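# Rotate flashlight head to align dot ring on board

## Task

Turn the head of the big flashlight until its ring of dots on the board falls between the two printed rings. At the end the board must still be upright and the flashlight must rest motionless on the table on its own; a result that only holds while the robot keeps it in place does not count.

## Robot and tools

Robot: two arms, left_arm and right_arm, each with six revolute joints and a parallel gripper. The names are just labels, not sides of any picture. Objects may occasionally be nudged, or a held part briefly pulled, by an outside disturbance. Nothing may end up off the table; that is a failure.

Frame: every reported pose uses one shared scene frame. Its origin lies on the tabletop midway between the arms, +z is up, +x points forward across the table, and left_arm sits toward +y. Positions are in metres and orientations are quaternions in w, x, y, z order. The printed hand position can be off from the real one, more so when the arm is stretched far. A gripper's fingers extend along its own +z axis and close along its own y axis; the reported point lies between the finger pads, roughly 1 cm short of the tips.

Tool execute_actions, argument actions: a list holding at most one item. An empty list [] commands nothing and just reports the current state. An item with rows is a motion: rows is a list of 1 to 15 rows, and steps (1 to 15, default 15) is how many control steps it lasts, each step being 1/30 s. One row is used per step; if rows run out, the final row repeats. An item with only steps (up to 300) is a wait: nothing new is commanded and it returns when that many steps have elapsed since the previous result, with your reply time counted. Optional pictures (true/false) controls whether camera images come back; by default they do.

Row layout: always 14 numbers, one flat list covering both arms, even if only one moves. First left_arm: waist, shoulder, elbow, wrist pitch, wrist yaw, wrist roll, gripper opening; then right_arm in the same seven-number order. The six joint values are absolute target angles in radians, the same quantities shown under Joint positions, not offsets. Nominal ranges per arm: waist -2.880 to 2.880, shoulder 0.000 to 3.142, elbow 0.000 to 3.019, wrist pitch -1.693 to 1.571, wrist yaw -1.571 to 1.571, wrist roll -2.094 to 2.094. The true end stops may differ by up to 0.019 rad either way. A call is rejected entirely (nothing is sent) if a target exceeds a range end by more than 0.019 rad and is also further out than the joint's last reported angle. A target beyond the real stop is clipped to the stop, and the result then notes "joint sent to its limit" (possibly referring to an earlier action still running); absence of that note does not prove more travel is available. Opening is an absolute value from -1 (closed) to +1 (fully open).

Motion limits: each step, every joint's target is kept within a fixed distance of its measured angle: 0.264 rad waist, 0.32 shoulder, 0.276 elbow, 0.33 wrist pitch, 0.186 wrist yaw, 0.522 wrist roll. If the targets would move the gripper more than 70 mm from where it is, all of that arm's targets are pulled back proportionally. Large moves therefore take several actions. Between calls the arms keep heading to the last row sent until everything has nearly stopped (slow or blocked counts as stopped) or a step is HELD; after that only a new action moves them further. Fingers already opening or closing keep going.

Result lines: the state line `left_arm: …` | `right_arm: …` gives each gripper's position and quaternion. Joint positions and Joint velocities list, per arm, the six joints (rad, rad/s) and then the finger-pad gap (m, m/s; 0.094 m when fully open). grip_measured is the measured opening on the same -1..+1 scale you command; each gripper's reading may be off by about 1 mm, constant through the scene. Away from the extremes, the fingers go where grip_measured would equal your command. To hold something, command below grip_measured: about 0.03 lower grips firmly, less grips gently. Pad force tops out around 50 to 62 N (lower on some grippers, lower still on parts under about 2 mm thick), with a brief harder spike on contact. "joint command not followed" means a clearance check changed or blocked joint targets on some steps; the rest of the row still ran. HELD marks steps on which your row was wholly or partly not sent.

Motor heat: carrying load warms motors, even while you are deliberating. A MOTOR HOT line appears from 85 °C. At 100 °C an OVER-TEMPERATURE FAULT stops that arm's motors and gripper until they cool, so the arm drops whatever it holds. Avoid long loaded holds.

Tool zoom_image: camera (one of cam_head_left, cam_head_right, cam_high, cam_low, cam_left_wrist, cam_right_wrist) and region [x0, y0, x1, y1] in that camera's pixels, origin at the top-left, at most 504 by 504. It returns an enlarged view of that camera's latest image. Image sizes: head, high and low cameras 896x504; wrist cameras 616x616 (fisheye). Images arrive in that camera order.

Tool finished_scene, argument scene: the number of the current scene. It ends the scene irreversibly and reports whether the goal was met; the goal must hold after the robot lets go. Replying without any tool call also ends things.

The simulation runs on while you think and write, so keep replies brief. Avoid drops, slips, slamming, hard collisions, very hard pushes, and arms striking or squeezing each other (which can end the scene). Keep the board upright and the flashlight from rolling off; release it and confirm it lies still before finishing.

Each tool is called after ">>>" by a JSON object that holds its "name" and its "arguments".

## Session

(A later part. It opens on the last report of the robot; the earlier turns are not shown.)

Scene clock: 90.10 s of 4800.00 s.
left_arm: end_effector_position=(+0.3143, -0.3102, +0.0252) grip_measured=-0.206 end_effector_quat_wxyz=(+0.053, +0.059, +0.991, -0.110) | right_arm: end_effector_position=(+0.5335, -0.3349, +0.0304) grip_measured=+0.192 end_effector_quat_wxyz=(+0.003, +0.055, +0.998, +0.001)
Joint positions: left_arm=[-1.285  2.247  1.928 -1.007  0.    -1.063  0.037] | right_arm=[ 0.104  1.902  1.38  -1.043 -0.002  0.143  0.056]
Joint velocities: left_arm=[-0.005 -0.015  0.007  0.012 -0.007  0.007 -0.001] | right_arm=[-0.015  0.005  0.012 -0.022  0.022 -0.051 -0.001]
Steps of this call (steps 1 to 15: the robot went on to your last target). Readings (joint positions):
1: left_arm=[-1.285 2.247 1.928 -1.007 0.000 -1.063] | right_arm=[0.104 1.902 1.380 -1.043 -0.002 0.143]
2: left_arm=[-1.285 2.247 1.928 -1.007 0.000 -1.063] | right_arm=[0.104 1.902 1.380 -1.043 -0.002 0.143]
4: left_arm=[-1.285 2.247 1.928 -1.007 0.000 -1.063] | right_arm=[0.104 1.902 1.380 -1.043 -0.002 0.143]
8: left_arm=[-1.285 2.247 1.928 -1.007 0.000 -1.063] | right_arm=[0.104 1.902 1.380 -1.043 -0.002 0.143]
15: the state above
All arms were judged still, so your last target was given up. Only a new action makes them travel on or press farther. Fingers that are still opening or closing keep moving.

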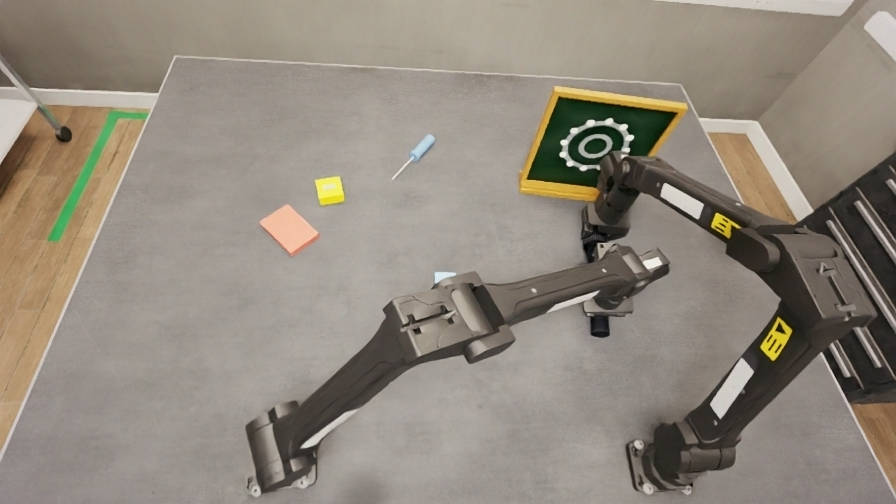

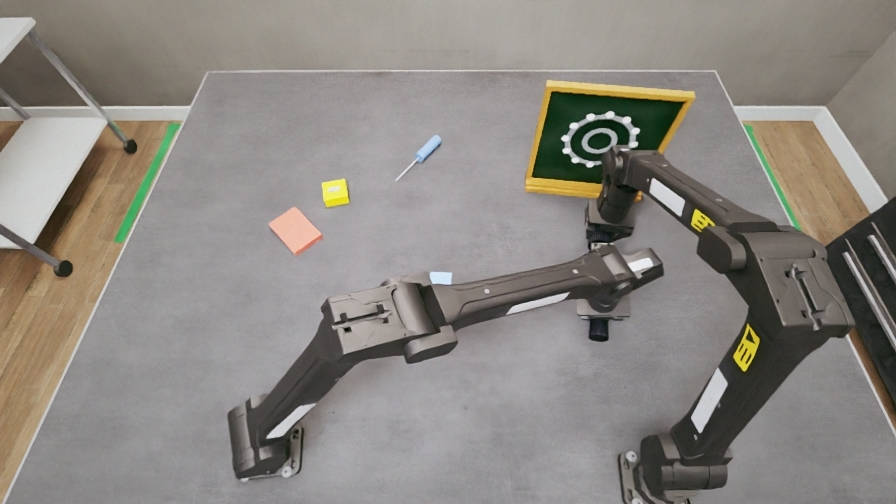

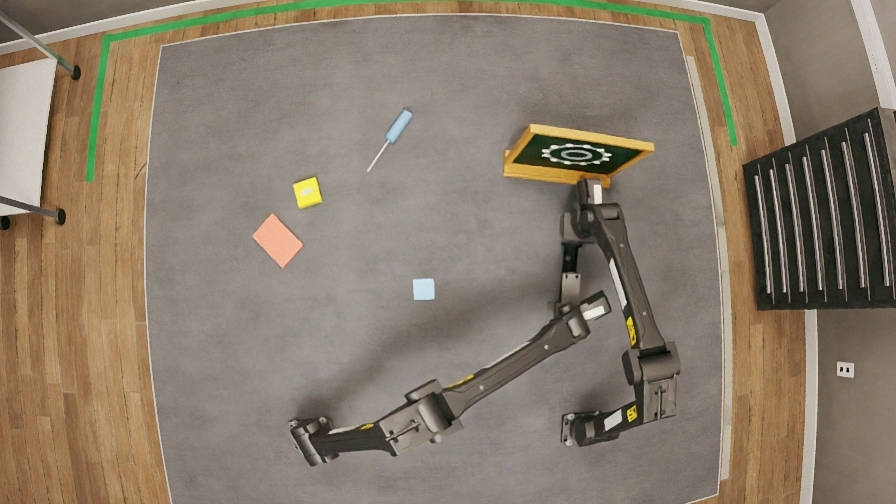

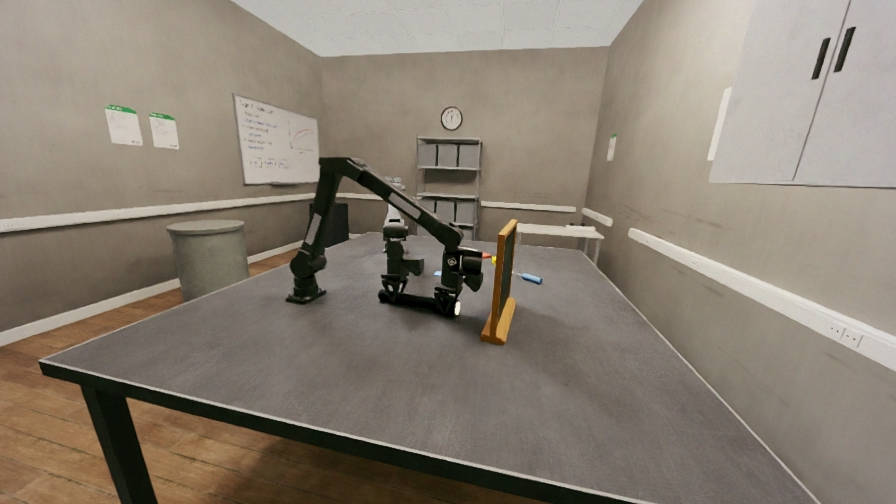

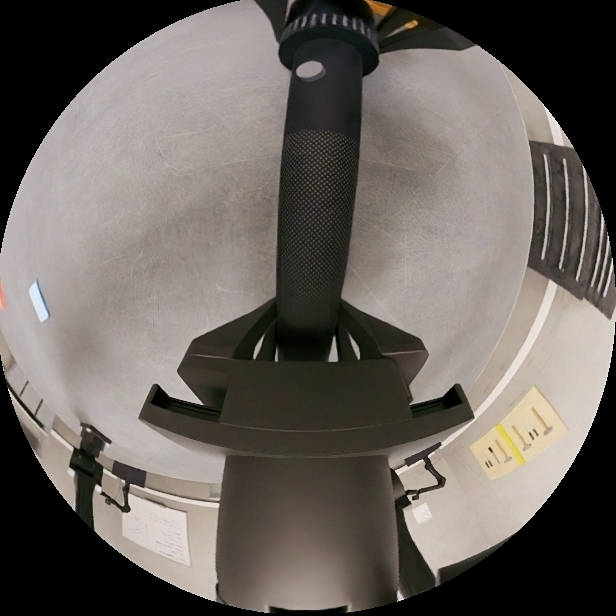

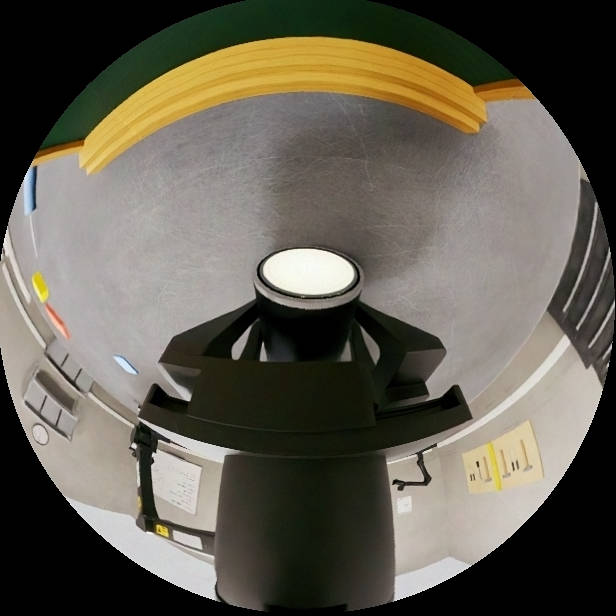

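>>> {"name": "execute_actions", "arguments": {"actions": [{"rows":[[-1.281,2.258,1.932,-0.995,0,-1.06,-0.25,0.085,1.905,1.374,-1.03,-0.03,0.135,0.15],[-1.281,2.258,1.932,-0.995,0,-1.06,-0.25,0.08,1.905,1.374,-1.03,-0.045,0.13,0.15],[-1.281,2.258,1.932,-0.995,0,-1.06,-0.25,0.075,1.905,1.374,-1.03,-0.06,0.125,0.15],[-1.281,2.258,1.932,-0.995,0,-1.06,-0.25,0.07,1.905,1.374,-1.03,-0.075,0.12,0.15],[-1.281,2.258,1.932,-0.995,0,-1.06,-0.25,0.066,1.906,1.374,-1.03,-0.09,0.115,0.15],[-1.281,2.258,1.932,-0.995,0,-1.06,-0.25,0.061,1.907,1.374,-1.03,-0.105,0.11,0.15],[-1.281,2.258,1.932,-0.995,0,-1.06,-0.25,0.056,1.908,1.374,-1.03,-0.12,0.105,0.15],[-1.281,2.258,1.932,-0.995,0,-1.06,-0.25,0.051,1.909,1.374,-1.03,-0.135,0.10,0.15],[-1.281,2.258,1.932,-0.995,0,-1.06,-0.25,0.047,1.91,1.374,-1.03,-0.15,0.095,0.15],[-1.281,2.258,1.932,-0.995,0,-1.06,-0.25,0.042,1.911,1.374,-1.03,-0.165,0.09,0.15],[-1.281,2.258,1.932,-0.995,0,-1.06,-0.25,0.037,1.912,1.374,-1.03,-0.18,0.085,0.15],[-1.281,2.258,1.932,-0.995,0,-1.06,-0.25,0.032,1.913,1.374,-1.03,-0.195,0.08,0.15],[-1.281,2.258,1.932,-0.995,0,-1.06,-0.25,0.028,1.914,1.374,-1.03,-0.21,0.075,0.15]]}], "pictures": false}}

>>> {"name": "execute_actions", "arguments": {"actions": [{"rows":[[-1.281,2.258,1.932,-0.995,0,-1.06,-0.25,0.023,1.915,1.374,-1.03,-0.225,0.07,0.15],[-1.281,2.258,1.932,-0.995,0,-1.06,-0.25,0.018,1.916,1.374,-1.03,-0.24,0.065,0.15],[-1.281,2.258,1.932,-0.995,0,-1.06,-0.25,0.014,1.917,1.374,-1.03,-0.255,0.06,0.15],[-1.281,2.258,1.932,-0.995,0,-1.06,-0.25,0.009,1.918,1.374,-1.03,-0.27,0.055,0.15],[-1.281,2.258,1.932,-0.995,0,-1.06,-0.25,0.005,1.92,1.374,-1.03,-0.285,0.05,0.15],[-1.281,2.258,1.932,-0.995,0,-1.06,-0.25,0.0,1.921,1.374,-1.03,-0.30,0.045,0.15],[-1.281,2.258,1.932,-0.995,0,-1.06,-0.25,-0.004,1.923,1.374,-1.03,-0.315,0.04,0.15],[-1.281,2.258,1.932,-0.995,0,-1.06,-0.25,-0.009,1.924,1.374,-1.03,-0.33,0.035,0.15],[-1.281,2.258,1.932,-0.995,0,-1.06,-0.25,-0.013,1.926,1.374,-1.03,-0.345,0.03,0.15],[-1.281,2.258,1.932,-0.995,0,-1.06,-0.25,-0.018,1.927,1.374,-1.03,-0.36,0.025,0.15],[-1.281,2.258,1.932,-0.995,0,-1.06,-0.25,-0.022,1.929,1.374,-1.03,-0.375,0.02,0.15],[-1.281,2.258,1.932,-0.995,0,-1.06,-0.25,-0.027,1.931,1.374,-1.03,-0.39,0.015,0.15],[-1.281,2.258,1.932,-0.995,0,-1.06,-0.25,-0.031,1.933,1.374,-1.03,-0.405,0.01,0.15]]}], "pictures": false}}

>>> {"name": "execute_actions", "arguments": {"actions": [{"steps":20}]}}

Scene clock: 109.00 s of 4800.00 s.
left_arm: end_effector_position=(+0.3148, -0.3100, +0.0252) grip_measured=-0.206 end_effector_quat_wxyz=(+0.054, +0.062, +0.991, -0.110) | right_arm: end_effector_position=(+0.5341, -0.3358, +0.0304) grip_measured=+0.192 end_effector_quat_wxyz=(-0.002, +0.053, +0.994, +0.100)
Joint positions: left_arm=[-1.285  2.247  1.928 -1.007 -0.001 -1.056  0.037] | right_arm=[ 0.04   1.908  1.38  -1.043 -0.2    0.075  0.056]
Joint velocities: left_arm=[ 0.005  0.005  0.002  0.007  0.022 -0.037 -0.   ] | right_arm=[-0.054 -0.005 -0.027 -0.007 -0.125 -0.081  0.   ]
Steps of this call (steps 1 to 90: nothing new was sent; then 15.40 s passed at rest; steps 91 to 105: all 15 steps of this action). Readings (joint positions):
91: left_arm=[-1.285 2.247 1.928 -1.007 0.000 -1.064] | right_arm=[0.103 1.902 1.380 -1.043 -0.010 0.141]
92: left_arm=[-1.285 2.247 1.928 -1.007 0.000 -1.064] | right_arm=[0.101 1.902 1.380 -1.043 -0.020 0.138]
94: left_arm=[-1.285 2.247 1.928 -1.007 0.000 -1.065] | right_arm=[0.092 1.902 1.380 -1.043 -0.048 0.128]
98: left_arm=[-1.285 2.247 1.928 -1.007 0.000 -1.061] | right_arm=[0.069 1.903 1.380 -1.043 -0.111 0.108]
105: the state above

Scene clock: 109.50 s of 4800.00 s.
left_arm: end_effector_position=(+0.3160, -0.3095, +0.0252) grip_measured=-0.206 end_effector_quat_wxyz=(+0.055, +0.064, +0.990, -0.109) | right_arm: end_effector_position=(+0.5351, -0.3351, +0.0304) grip_measured=+0.192 end_effector_quat_wxyz=(-0.000, +0.045, +0.980, +0.196)
Joint positions: left_arm=[-1.283  2.247  1.928 -1.007 -0.002 -1.05   0.037] | right_arm=[-0.018  1.926  1.379 -1.042 -0.394 -0.001  0.056]
Joint velocities: left_arm=[-0.005 -0.005  0.002 -0.012  0.007 -0.007  0.001] | right_arm=[-0.063  0.024 -0.037 -0.002 -0.125  0.037 -0.001]
Steps of this call (steps 1 to 15: all 15 steps of this action). Readings (joint positions):
1: left_arm=[-1.285 2.247 1.928 -1.007 -0.001 -1.055] | right_arm=[0.038 1.908 1.379 -1.043 -0.206 0.073]
2: left_arm=[-1.285 2.247 1.928 -1.007 -0.001 -1.055] | right_arm=[0.036 1.909 1.379 -1.042 -0.216 0.068]
4: left_arm=[-1.284 2.247 1.928 -1.007 -0.001 -1.056] | right_arm=[0.030 1.911 1.379 -1.042 -0.242 0.058]
8: left_arm=[-1.284 2.247 1.928 -1.007 -0.002 -1.055] | right_arm=[0.010 1.916 1.379 -1.042 -0.303 0.035]
15: the state above

Scene clock: 110.17 s of 4800.00 s.
left_arm: end_effector_position=(+0.3162, -0.3094, +0.0252) grip_measured=-0.206 end_effector_quat_wxyz=(+0.055, +0.064, +0.990, -0.109) | right_arm: end_effector_position=(+0.5349, -0.3352, +0.0305) grip_measured=+0.192 end_effector_quat_wxyz=(-0.000, +0.045, +0.979, +0.197)
Joint positions: left_arm=[-1.283  2.247  1.928 -1.007 -0.002 -1.05   0.037] | right_arm=[-0.019  1.926  1.379 -1.042 -0.396 -0.002  0.056]
Joint velocities: left_arm=[-0.005  0.005  0.002 -0.002 -0.037  0.037 -0.   ] | right_arm=[-0.015 -0.005 -0.007 -0.002  0.007  0.051 -0.   ]
Steps of this call (steps 1 to 15: the robot went on to your last target; steps 16 to 20: nothing new was sent). Readings (joint positions):
1: left_arm=[-1.283 2.247 1.928 -1.007 -0.002 -1.050] | right_arm=[-0.019 1.926 1.379 -1.042 -0.396 -0.002]
2: left_arm=[-1.283 2.247 1.928 -1.007 -0.002 -1.050] | right_arm=[-0.019 1.926 1.379 -1.042 -0.396 -0.002]
4: left_arm=[-1.283 2.247 1.928 -1.007 -0.002 -1.050] | right_arm=[-0.019 1.926 1.379 -1.042 -0.396 -0.002]
8: left_arm=[-1.283 2.247 1.928 -1.007 -0.002 -1.050] | right_arm=[-0.019 1.926 1.379 -1.042 -0.396 -0.002]
20: the state above
All arms were judged still, so your last target was given up. Only a new action makes them travel on or press farther. Fingers that are still opening or closing keep moving.

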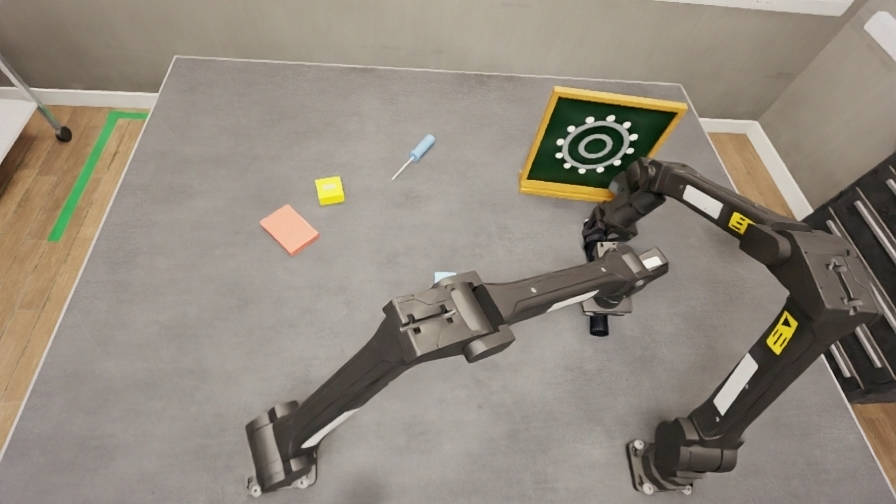

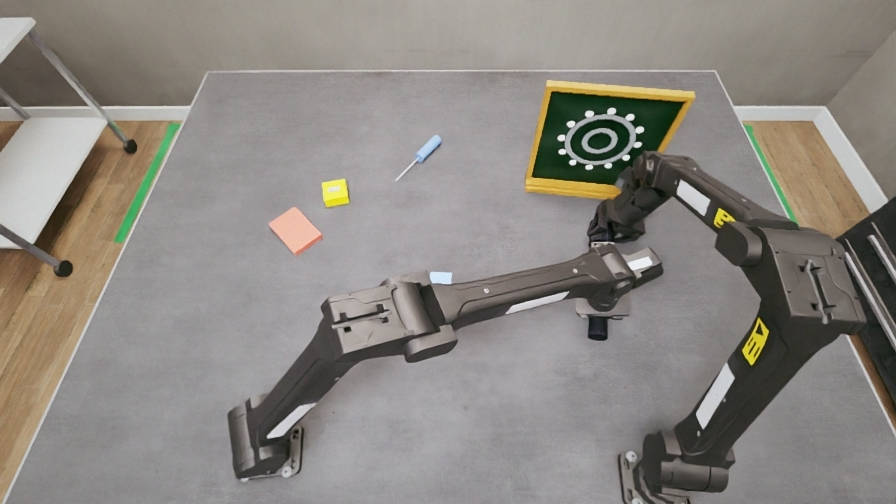

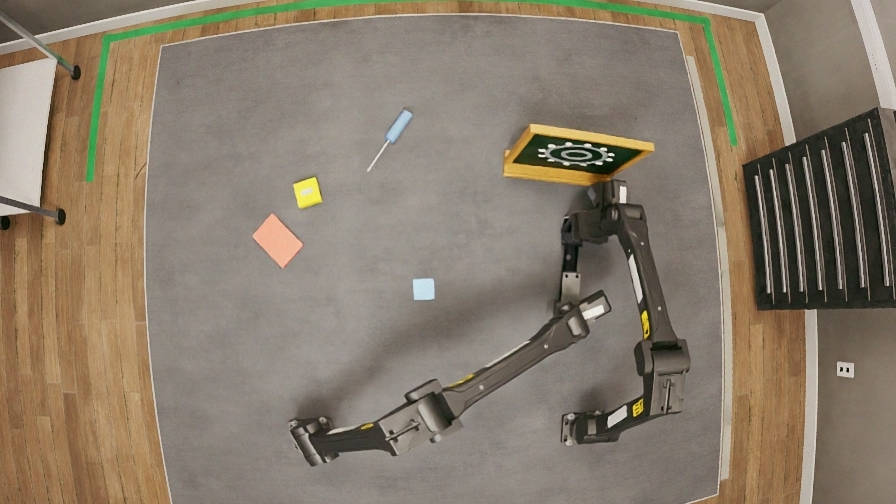

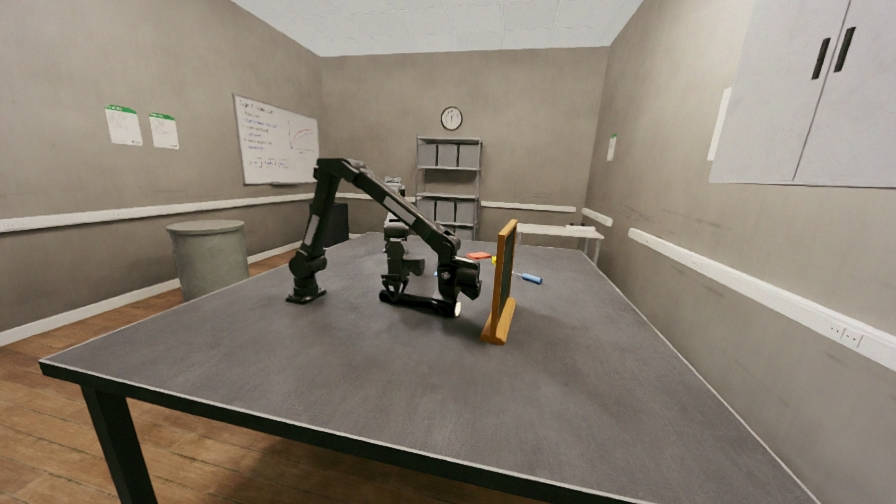

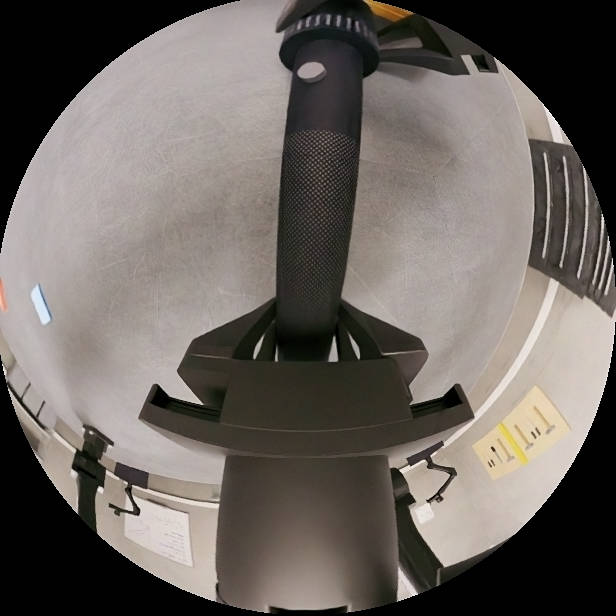

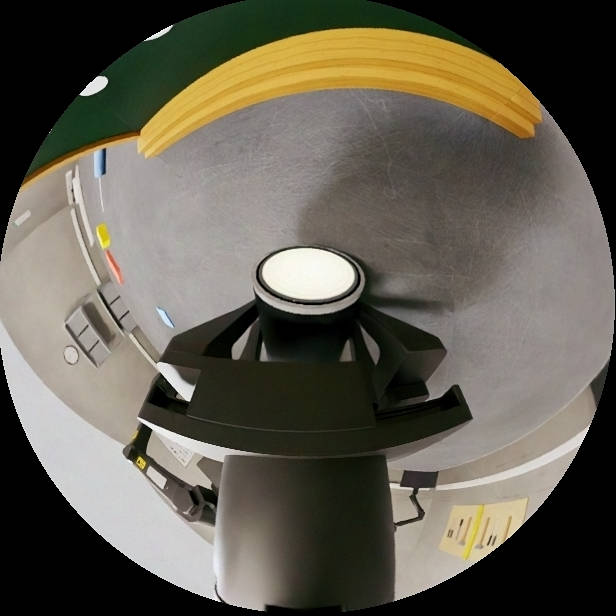

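>>> {"name": "execute_actions", "arguments": {"actions": [{"rows":[[-1.281,2.258,1.932,-0.995,0,-1.06,-0.25,-0.001,1.920,1.374,-1.03,-0.365,0.02,0.15],[-1.281,2.258,1.932,-0.995,0,-1.06,-0.25,0.007,1.917,1.374,-1.03,-0.34,0.028,0.15],[-1.281,2.258,1.932,-0.995,0,-1.06,-0.25,0.014,1.914,1.374,-1.03,-0.315,0.036,0.15],[-1.281,2.258,1.932,-0.995,0,-1.06,-0.25,0.022,1.912,1.374,-1.03,-0.29,0.045,0.15],[-1.281,2.258,1.932,-0.995,0,-1.06,-0.25,0.030,1.909,1.374,-1.03,-0.265,0.054,0.15],[-1.281,2.258,1.932,-0.995,0,-1.06,-0.25,0.037,1.907,1.374,-1.03,-0.24,0.062,0.15],[-1.281,2.258,1.932,-0.995,0,-1.06,-0.25,0.045,1.905,1.374,-1.03,-0.215,0.071,0.15],[-1.281,2.258,1.932,-0.995,0,-1.06,-0.25,0.053,1.904,1.374,-1.03,-0.19,0.08,0.15],[-1.281,2.258,1.932,-0.995,0,-1.06,-0.25,0.061,1.902,1.374,-1.03,-0.165,0.089,0.15],[-1.281,2.258,1.932,-0.995,0,-1.06,-0.25,0.069,1.901,1.374,-1.03,-0.14,0.097,0.15],[-1.281,2.258,1.932,-0.995,0,-1.06,-0.25,0.076,1.90,1.374,-1.03,-0.115,0.106,0.15],[-1.281,2.258,1.932,-0.995,0,-1.06,-0.25,0.084,1.899,1.374,-1.03,-0.09,0.115,0.15],[-1.281,2.258,1.932,-0.995,0,-1.06,-0.25,0.092,1.898,1.374,-1.03,-0.065,0.124,0.15],[-1.281,2.258,1.932,-0.995,0,-1.06,-0.25,0.10,1.897,1.374,-1.03,-0.04,0.132,0.15],[-1.281,2.258,1.932,-0.995,0,-1.06,-0.25,0.108,1.897,1.374,-1.03,-0.015,0.141,0.15]]}], "pictures": false}}

>>> {"name": "execute_actions", "arguments": {"actions": [{"rows":[[-1.281,2.258,1.932,-0.995,0,-1.06,-0.25,0.116,1.899,1.374,-1.03,0.01,0.15,0.15],[-1.281,2.258,1.932,-0.995,0,-1.06,-0.25,0.124,1.901,1.374,-1.03,0.035,0.159,0.15],[-1.281,2.258,1.932,-0.995,0,-1.06,-0.25,0.132,1.903,1.374,-1.03,0.06,0.167,0.15],[-1.281,2.258,1.932,-0.995,0,-1.06,-0.25,0.14,1.905,1.374,-1.03,0.085,0.176,0.15],[-1.281,2.258,1.932,-0.995,0,-1.06,-0.25,0.148,1.907,1.374,-1.03,0.11,0.185,0.15],[-1.281,2.258,1.932,-0.995,0,-1.06,-0.25,0.156,1.909,1.374,-1.03,0.135,0.194,0.15],[-1.281,2.258,1.932,-0.995,0,-1.06,-0.25,0.163,1.911,1.374,-1.03,0.16,0.202,0.15],[-1.281,2.258,1.932,-0.995,0,-1.06,-0.25,0.171,1.912,1.374,-1.03,0.185,0.211,0.15],[-1.281,2.258,1.932,-0.995,0,-1.06,-0.25,0.179,1.914,1.374,-1.03,0.21,0.22,0.15],[-1.281,2.258,1.932,-0.995,0,-1.06,-0.25,0.187,1.915,1.374,-1.03,0.235,0.229,0.15],[-1.281,2.258,1.932,-0.995,0,-1.06,-0.25,0.195,1.917,1.374,-1.03,0.26,0.237,0.15],[-1.281,2.258,1.932,-0.995,0,-1.06,-0.25,0.202,1.919,1.374,-1.03,0.285,0.246,0.15],[-1.281,2.258,1.932,-0.995,0,-1.06,-0.25,0.21,1.922,1.374,-1.03,0.31,0.255,0.15],[-1.281,2.258,1.932,-0.995,0,-1.06,-0.25,0.218,1.924,1.374,-1.03,0.335,0.264,0.15],[-1.281,2.258,1.932,-0.995,0,-1.06,-0.25,0.225,1.927,1.374,-1.03,0.36,0.272,0.15]]}], "pictures": false}}

>>> {"name": "execute_actions", "arguments": {"actions": [{"steps":12}], "pictures": false}}

>>> {"name": "execute_actions", "arguments": {"actions": [{"rows":[[-1.281,2.258,1.932,-0.995,0,-1.06,-0.25,0.225,1.92,1.374,-1.03,0.36,0.272,0.5]],"steps":8}], "pictures": false}}

>>> {"name": "execute_actions", "arguments": {"actions": [{"rows":[[-1.281,2.258,1.932,-0.995,0,-1.06,-0.25,0.187,1.908,1.374,-1.03,0.29,0.25,0.5],[-1.281,2.258,1.932,-0.995,0,-1.06,-0.25,0.171,1.904,1.374,-1.03,0.24,0.23,0.5],[-1.281,2.258,1.932,-0.995,0,-1.06,-0.25,0.155,1.90,1.374,-1.03,0.19,0.21,0.5],[-1.281,2.258,1.932,-0.995,0,-1.06,-0.25,0.14,1.897,1.374,-1.03,0.14,0.195,0.5],[-1.281,2.258,1.932,-0.995,0,-1.06,-0.25,0.124,1.895,1.374,-1.03,0.09,0.177,0.5],[-1.281,2.258,1.932,-0.995,0,-1.06,-0.25,0.108,1.895,1.374,-1.03,0.04,0.16,0.5],[-1.281,2.258,1.932,-0.995,0,-1.06,-0.25,0.092,1.895,1.374,-1.03,-0.01,0.14,0.5],[-1.281,2.258,1.932,-0.995,0,-1.06,-0.25,0.076,1.897,1.374,-1.03,-0.06,0.125,0.5],[-1.281,2.258,1.932,-0.995,0,-1.06,-0.25,0.06,1.90,1.374,-1.03,-0.11,0.107,0.5],[-1.281,2.258,1.932,-0.995,0,-1.06,-0.25,0.044,1.903,1.374,-1.03,-0.16,0.09,0.5],[-1.281,2.258,1.932,-0.995,0,-1.06,-0.25,0.028,1.908,1.374,-1.03,-0.21,0.07,0.5],[-1.281,2.258,1.932,-0.995,0,-1.06,-0.25,0.013,1.912,1.374,-1.03,-0.26,0.055,0.5],[-1.281,2.258,1.932,-0.995,0,-1.06,-0.25,-0.002,1.917,1.374,-1.03,-0.31,0.037,0.5],[-1.281,2.258,1.932,-0.995,0,-1.06,-0.25,-0.015,1.922,1.374,-1.03,-0.36,0.02,0.5],[-1.281,2.258,1.932,-0.995,0,-1.06,-0.25,-0.025,1.928,1.374,-1.03,-0.4,0.005,0.5]]}], "pictures": false}}

>>> {"name": "execute_actions", "arguments": {"actions": [{"steps":20}]}}

Scene clock: 135.57 s of 4800.00 s.
left_arm: end_effector_position=(+0.3161, -0.3116, +0.0254) grip_measured=-0.206 end_effector_quat_wxyz=(+0.053, +0.057, +0.990, -0.114) | right_arm: end_effector_position=(+0.5346, -0.3353, +0.0296) grip_measured=+0.191 end_effector_quat_wxyz=(+0.003, +0.050, +0.998, +0.025)
Joint positions: left_arm=[-1.283  2.247  1.928 -0.999  0.003 -1.064  0.037] | right_arm=[ 0.088  1.903  1.379 -1.037 -0.05   0.117  0.056]
Joint velocities: left_arm=[-0.015 -0.005 -0.002 -0.002  0.095 -0.022 -0.   ] | right_arm=[ 0.23  -0.024  0.012  0.002  0.623  0.242 -0.001]
Steps of this call (steps 1 to 90: nothing new was sent; then 21.90 s passed at rest; steps 91 to 105: all 15 steps of this action). Readings (joint positions):
91: left_arm=[-1.283 2.247 1.928 -1.006 -0.002 -1.049] | right_arm=[-0.018 1.926 1.379 -1.042 -0.387 -0.002]
92: left_arm=[-1.283 2.247 1.928 -1.003 -0.002 -1.049] | right_arm=[-0.014 1.925 1.379 -1.042 -0.372 0.001]
94: left_arm=[-1.283 2.247 1.928 -1.000 -0.000 -1.050] | right_arm=[-0.002 1.920 1.379 -1.042 -0.328 0.015]
98: left_arm=[-1.283 2.247 1.928 -0.999 0.001 -1.057] | right_arm=[0.032 1.911 1.379 -1.039 -0.226 0.052]
105: the state above

Scene clock: 136.07 s of 4800.00 s.
left_arm: end_effector_position=(+0.3158, -0.3117, +0.0254) grip_measured=-0.206 end_effector_quat_wxyz=(+0.053, +0.056, +0.990, -0.115) | right_arm: end_effector_position=(+0.5359, -0.3354, +0.0312) grip_measured=+0.191 end_effector_quat_wxyz=(+0.029, +0.055, +0.985, -0.159)
Joint positions: left_arm=[-1.283  2.247  1.928 -0.999  0.004 -1.067  0.037] | right_arm=[ 0.204  1.916  1.379 -1.037  0.324  0.246  0.056]
Joint velocities: left_arm=[-0.015 -0.015 -0.012 -0.007 -0.022 -0.022 -0.   ] | right_arm=[ 0.22   0.044  0.002 -0.017  0.623  0.198  0.001]
Steps of this call (steps 1 to 15: all 15 steps of this action). Readings (joint positions):
1: left_arm=[-1.283 2.247 1.928 -0.999 0.003 -1.064] | right_arm=[0.095 1.902 1.379 -1.037 -0.024 0.126]
2: left_arm=[-1.283 2.247 1.928 -0.999 0.003 -1.065] | right_arm=[0.103 1.902 1.379 -1.037 0.000 0.136]
4: left_arm=[-1.283 2.247 1.928 -0.999 0.004 -1.065] | right_arm=[0.119 1.902 1.379 -1.037 0.051 0.154]
8: left_arm=[-1.283 2.247 1.928 -0.999 0.004 -1.065] | right_arm=[0.150 1.904 1.379 -1.037 0.151 0.189]
15: the state above

Scene clock: 136.47 s of 4800.00 s.
left_arm: end_effector_position=(+0.3158, -0.3114, +0.0251) grip_measured=-0.206 end_effector_quat_wxyz=(+0.053, +0.052, +0.991, -0.114) | right_arm: end_effector_position=(+0.5360, -0.3329, +0.0311) grip_measured=+0.191 end_effector_quat_wxyz=(+0.032, +0.052, +0.983, -0.173)
Joint positions: left_arm=[-1.283  2.247  1.927 -0.999  0.003 -1.075  0.037] | right_arm=[ 0.217  1.92   1.379 -1.037  0.354  0.254  0.056]
Joint velocities: left_arm=[-0.005  0.005 -0.007  0.007 -0.022 -0.051  0.   ] | right_arm=[ 0.005  0.005  0.017 -0.002 -0.066 -0.007  0.   ]
Steps of this call (steps 1 to 12: the robot went on to your last target). Readings (joint positions):
1: left_arm=[-1.283 2.247 1.928 -0.999 0.004 -1.069] | right_arm=[0.211 1.919 1.379 -1.037 0.341 0.250]
2: left_arm=[-1.283 2.247 1.928 -0.999 0.004 -1.072] | right_arm=[0.215 1.919 1.379 -1.037 0.349 0.252]
4: left_arm=[-1.283 2.247 1.927 -0.999 0.003 -1.075] | right_arm=[0.217 1.920 1.379 -1.037 0.353 0.253]
8: left_arm=[-1.283 2.247 1.927 -0.999 0.003 -1.075] | right_arm=[0.217 1.920 1.379 -1.037 0.354 0.254]
12: the state above

Scene clock: 136.73 s of 4800.00 s.
left_arm: end_effector_position=(+0.3159, -0.3114, +0.0251) grip_measured=-0.206 end_effector_quat_wxyz=(+0.053, +0.052, +0.991, -0.114) | right_arm: end_effector_position=(+0.5361, -0.3336, +0.0314) grip_measured=+0.497 end_effector_quat_wxyz=(+0.032, +0.055, +0.983, -0.175)
Joint positions: left_arm=[-1.283  2.247  1.927 -0.999  0.002 -1.075  0.037] | right_arm=[ 0.217  1.92   1.379 -1.037  0.358  0.258  0.07 ]
Joint velocities: left_arm=[-0.015 -0.005  0.002  0.007 -0.022 -0.037 -0.   ] | right_arm=[-0.015 -0.005  0.007 -0.002  0.007 -0.037 -0.001]
Steps of this call (steps 1 to 8: all 8 steps of this action). Readings (joint positions):
1: left_arm=[-1.283 2.247 1.927 -0.999 0.003 -1.075] | right_arm=[0.217 1.920 1.379 -1.037 0.355 0.254]
2: left_arm=[-1.283 2.247 1.927 -0.999 0.002 -1.075] | right_arm=[0.217 1.920 1.379 -1.037 0.357 0.255]
4: left_arm=[-1.283 2.247 1.927 -0.999 0.002 -1.075] | right_arm=[0.217 1.920 1.379 -1.037 0.357 0.257]
8: the state above

Scene clock: 137.23 s of 4800.00 s.
left_arm: end_effector_position=(+0.3158, -0.3108, +0.0247) grip_measured=-0.206 end_effector_quat_wxyz=(+0.052, +0.048, +0.991, -0.113) | right_arm: end_effector_position=(+0.5374, -0.3306, +0.0395) grip_measured=+0.498 end_effector_quat_wxyz=(+0.003, +0.076, +0.981, +0.181)
Joint positions: left_arm=[-1.283  2.247  1.926 -1.     0.002 -1.084  0.037] | right_arm=[-0.     1.905  1.379 -1.037 -0.364  0.084  0.07 ]
Joint velocities: left_arm=[-0.005 -0.005 -0.007  0.007 -0.007  0.037 -0.   ] | right_arm=[-0.405  0.054  0.002 -0.012 -0.989 -0.549 -0.   ]
Steps of this call (steps 1 to 15: all 15 steps of this action). Readings (joint positions):
1: left_arm=[-1.283 2.247 1.927 -0.999 0.002 -1.075] | right_arm=[0.216 1.920 1.379 -1.037 0.323 0.258]
2: left_arm=[-1.283 2.247 1.927 -0.999 0.002 -1.077] | right_arm=[0.212 1.920 1.379 -1.037 0.286 0.255]
4: left_arm=[-1.283 2.247 1.926 -1.000 0.002 -1.086] | right_arm=[0.190 1.912 1.379 -1.037 0.197 0.240]
8: left_arm=[-1.283 2.247 1.926 -1.000 0.002 -1.085] | right_arm=[0.117 1.900 1.379 -1.037 -0.018 0.192]
15: the state above

Scene clock: 137.90 s of 4800.00 s.
left_arm: end_effector_position=(+0.3158, -0.3108, +0.0247) grip_measured=-0.206 end_effector_quat_wxyz=(+0.053, +0.052, +0.991, -0.113) | right_arm: end_effector_position=(+0.5373, -0.3406, +0.0352) grip_measured=+0.498 end_effector_quat_wxyz=(+0.006, +0.059, +0.978, +0.200)
Joint positions: left_arm=[-1.283  2.247  1.926 -1.     0.002 -1.074  0.037] | right_arm=[-0.03   1.918  1.379 -1.037 -0.403  0.018  0.07 ]
Joint velocities: left_arm=[-0.005 -0.005 -0.007  0.002  0.022  0.022  0.   ] | right_arm=[-0.005 -0.005  0.002  0.007 -0.007 -0.007 -0.   ]
Steps of this call (steps 1 to 20: the robot went on to your last target). Readings (joint positions):
1: left_arm=[-1.283 2.247 1.926 -1.000 0.002 -1.084] | right_arm=[-0.012 1.908 1.379 -1.037 -0.385 0.071]
2: left_arm=[-1.283 2.247 1.926 -1.000 0.002 -1.084] | right_arm=[-0.021 1.911 1.379 -1.037 -0.392 0.060]
4: left_arm=[-1.283 2.247 1.926 -1.000 0.002 -1.078] | right_arm=[-0.030 1.916 1.379 -1.037 -0.402 0.044]
8: left_arm=[-1.283 2.247 1.926 -1.000 0.002 -1.075] | right_arm=[-0.030 1.917 1.379 -1.037 -0.403 0.028]
20: the state above

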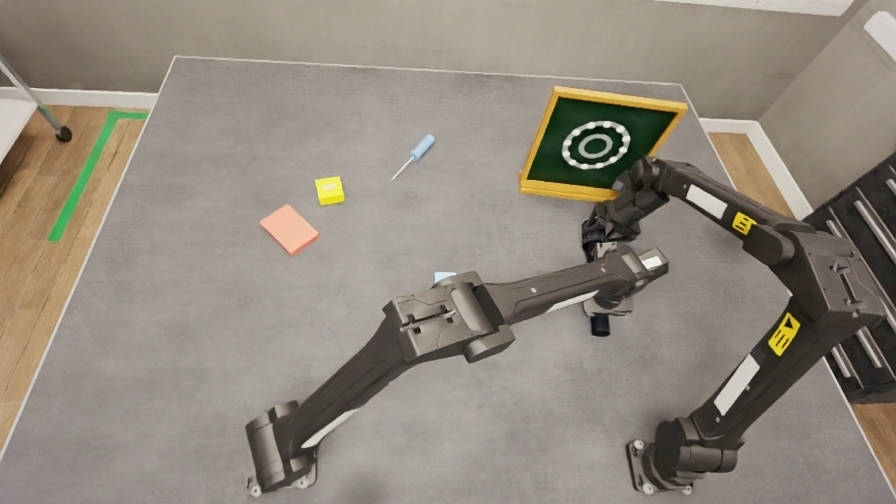

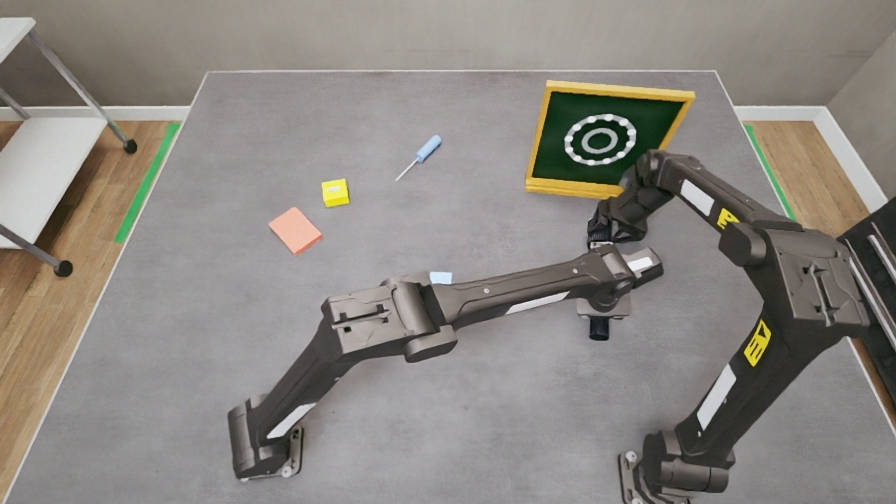

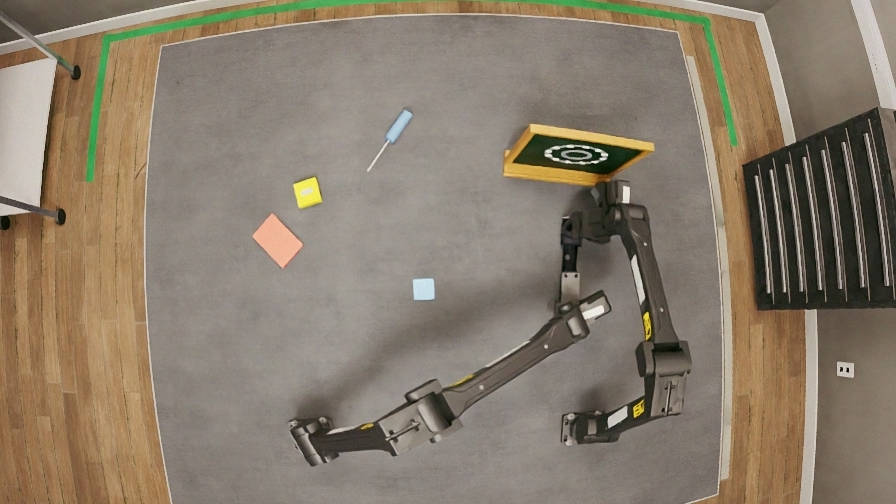

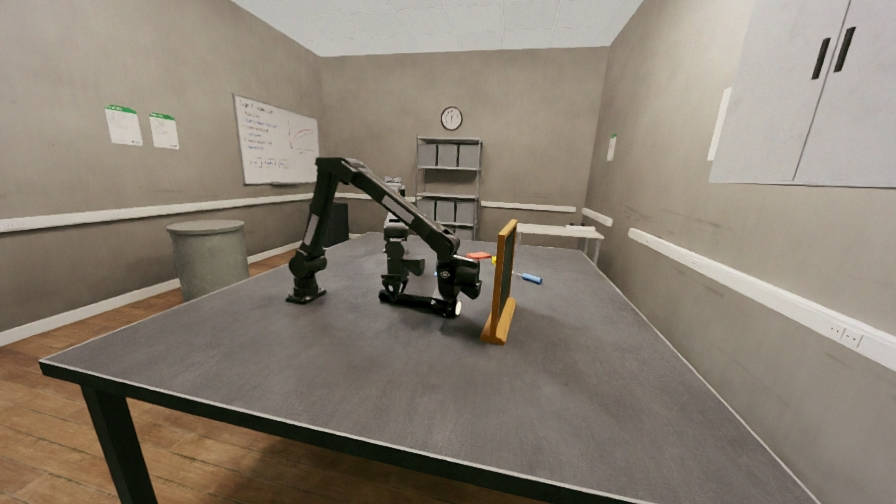

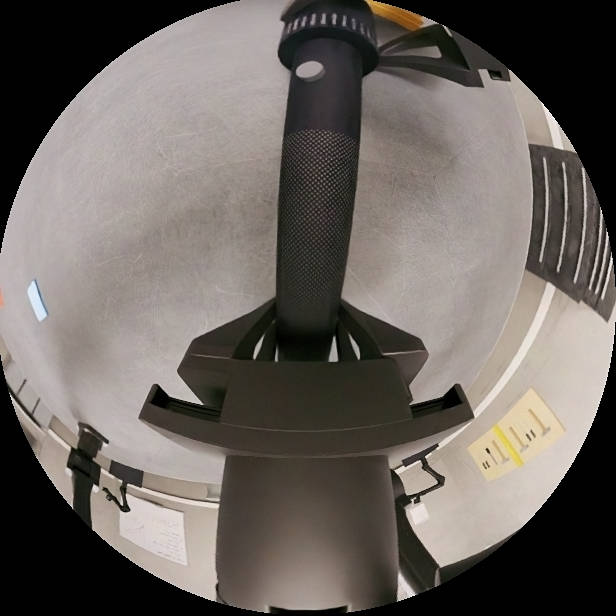

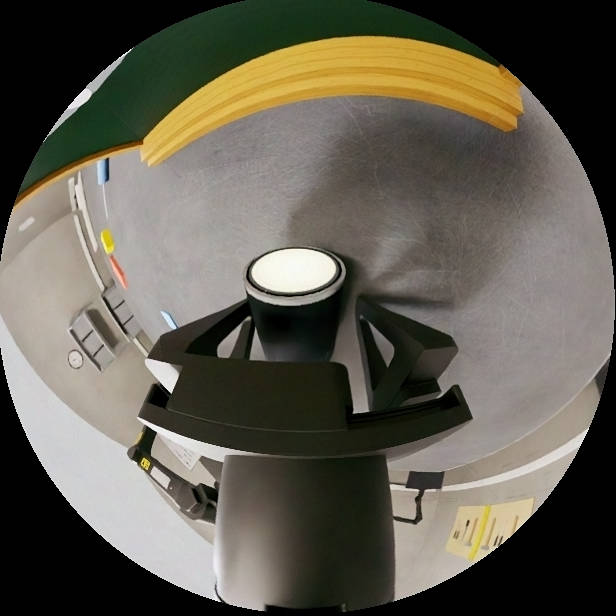

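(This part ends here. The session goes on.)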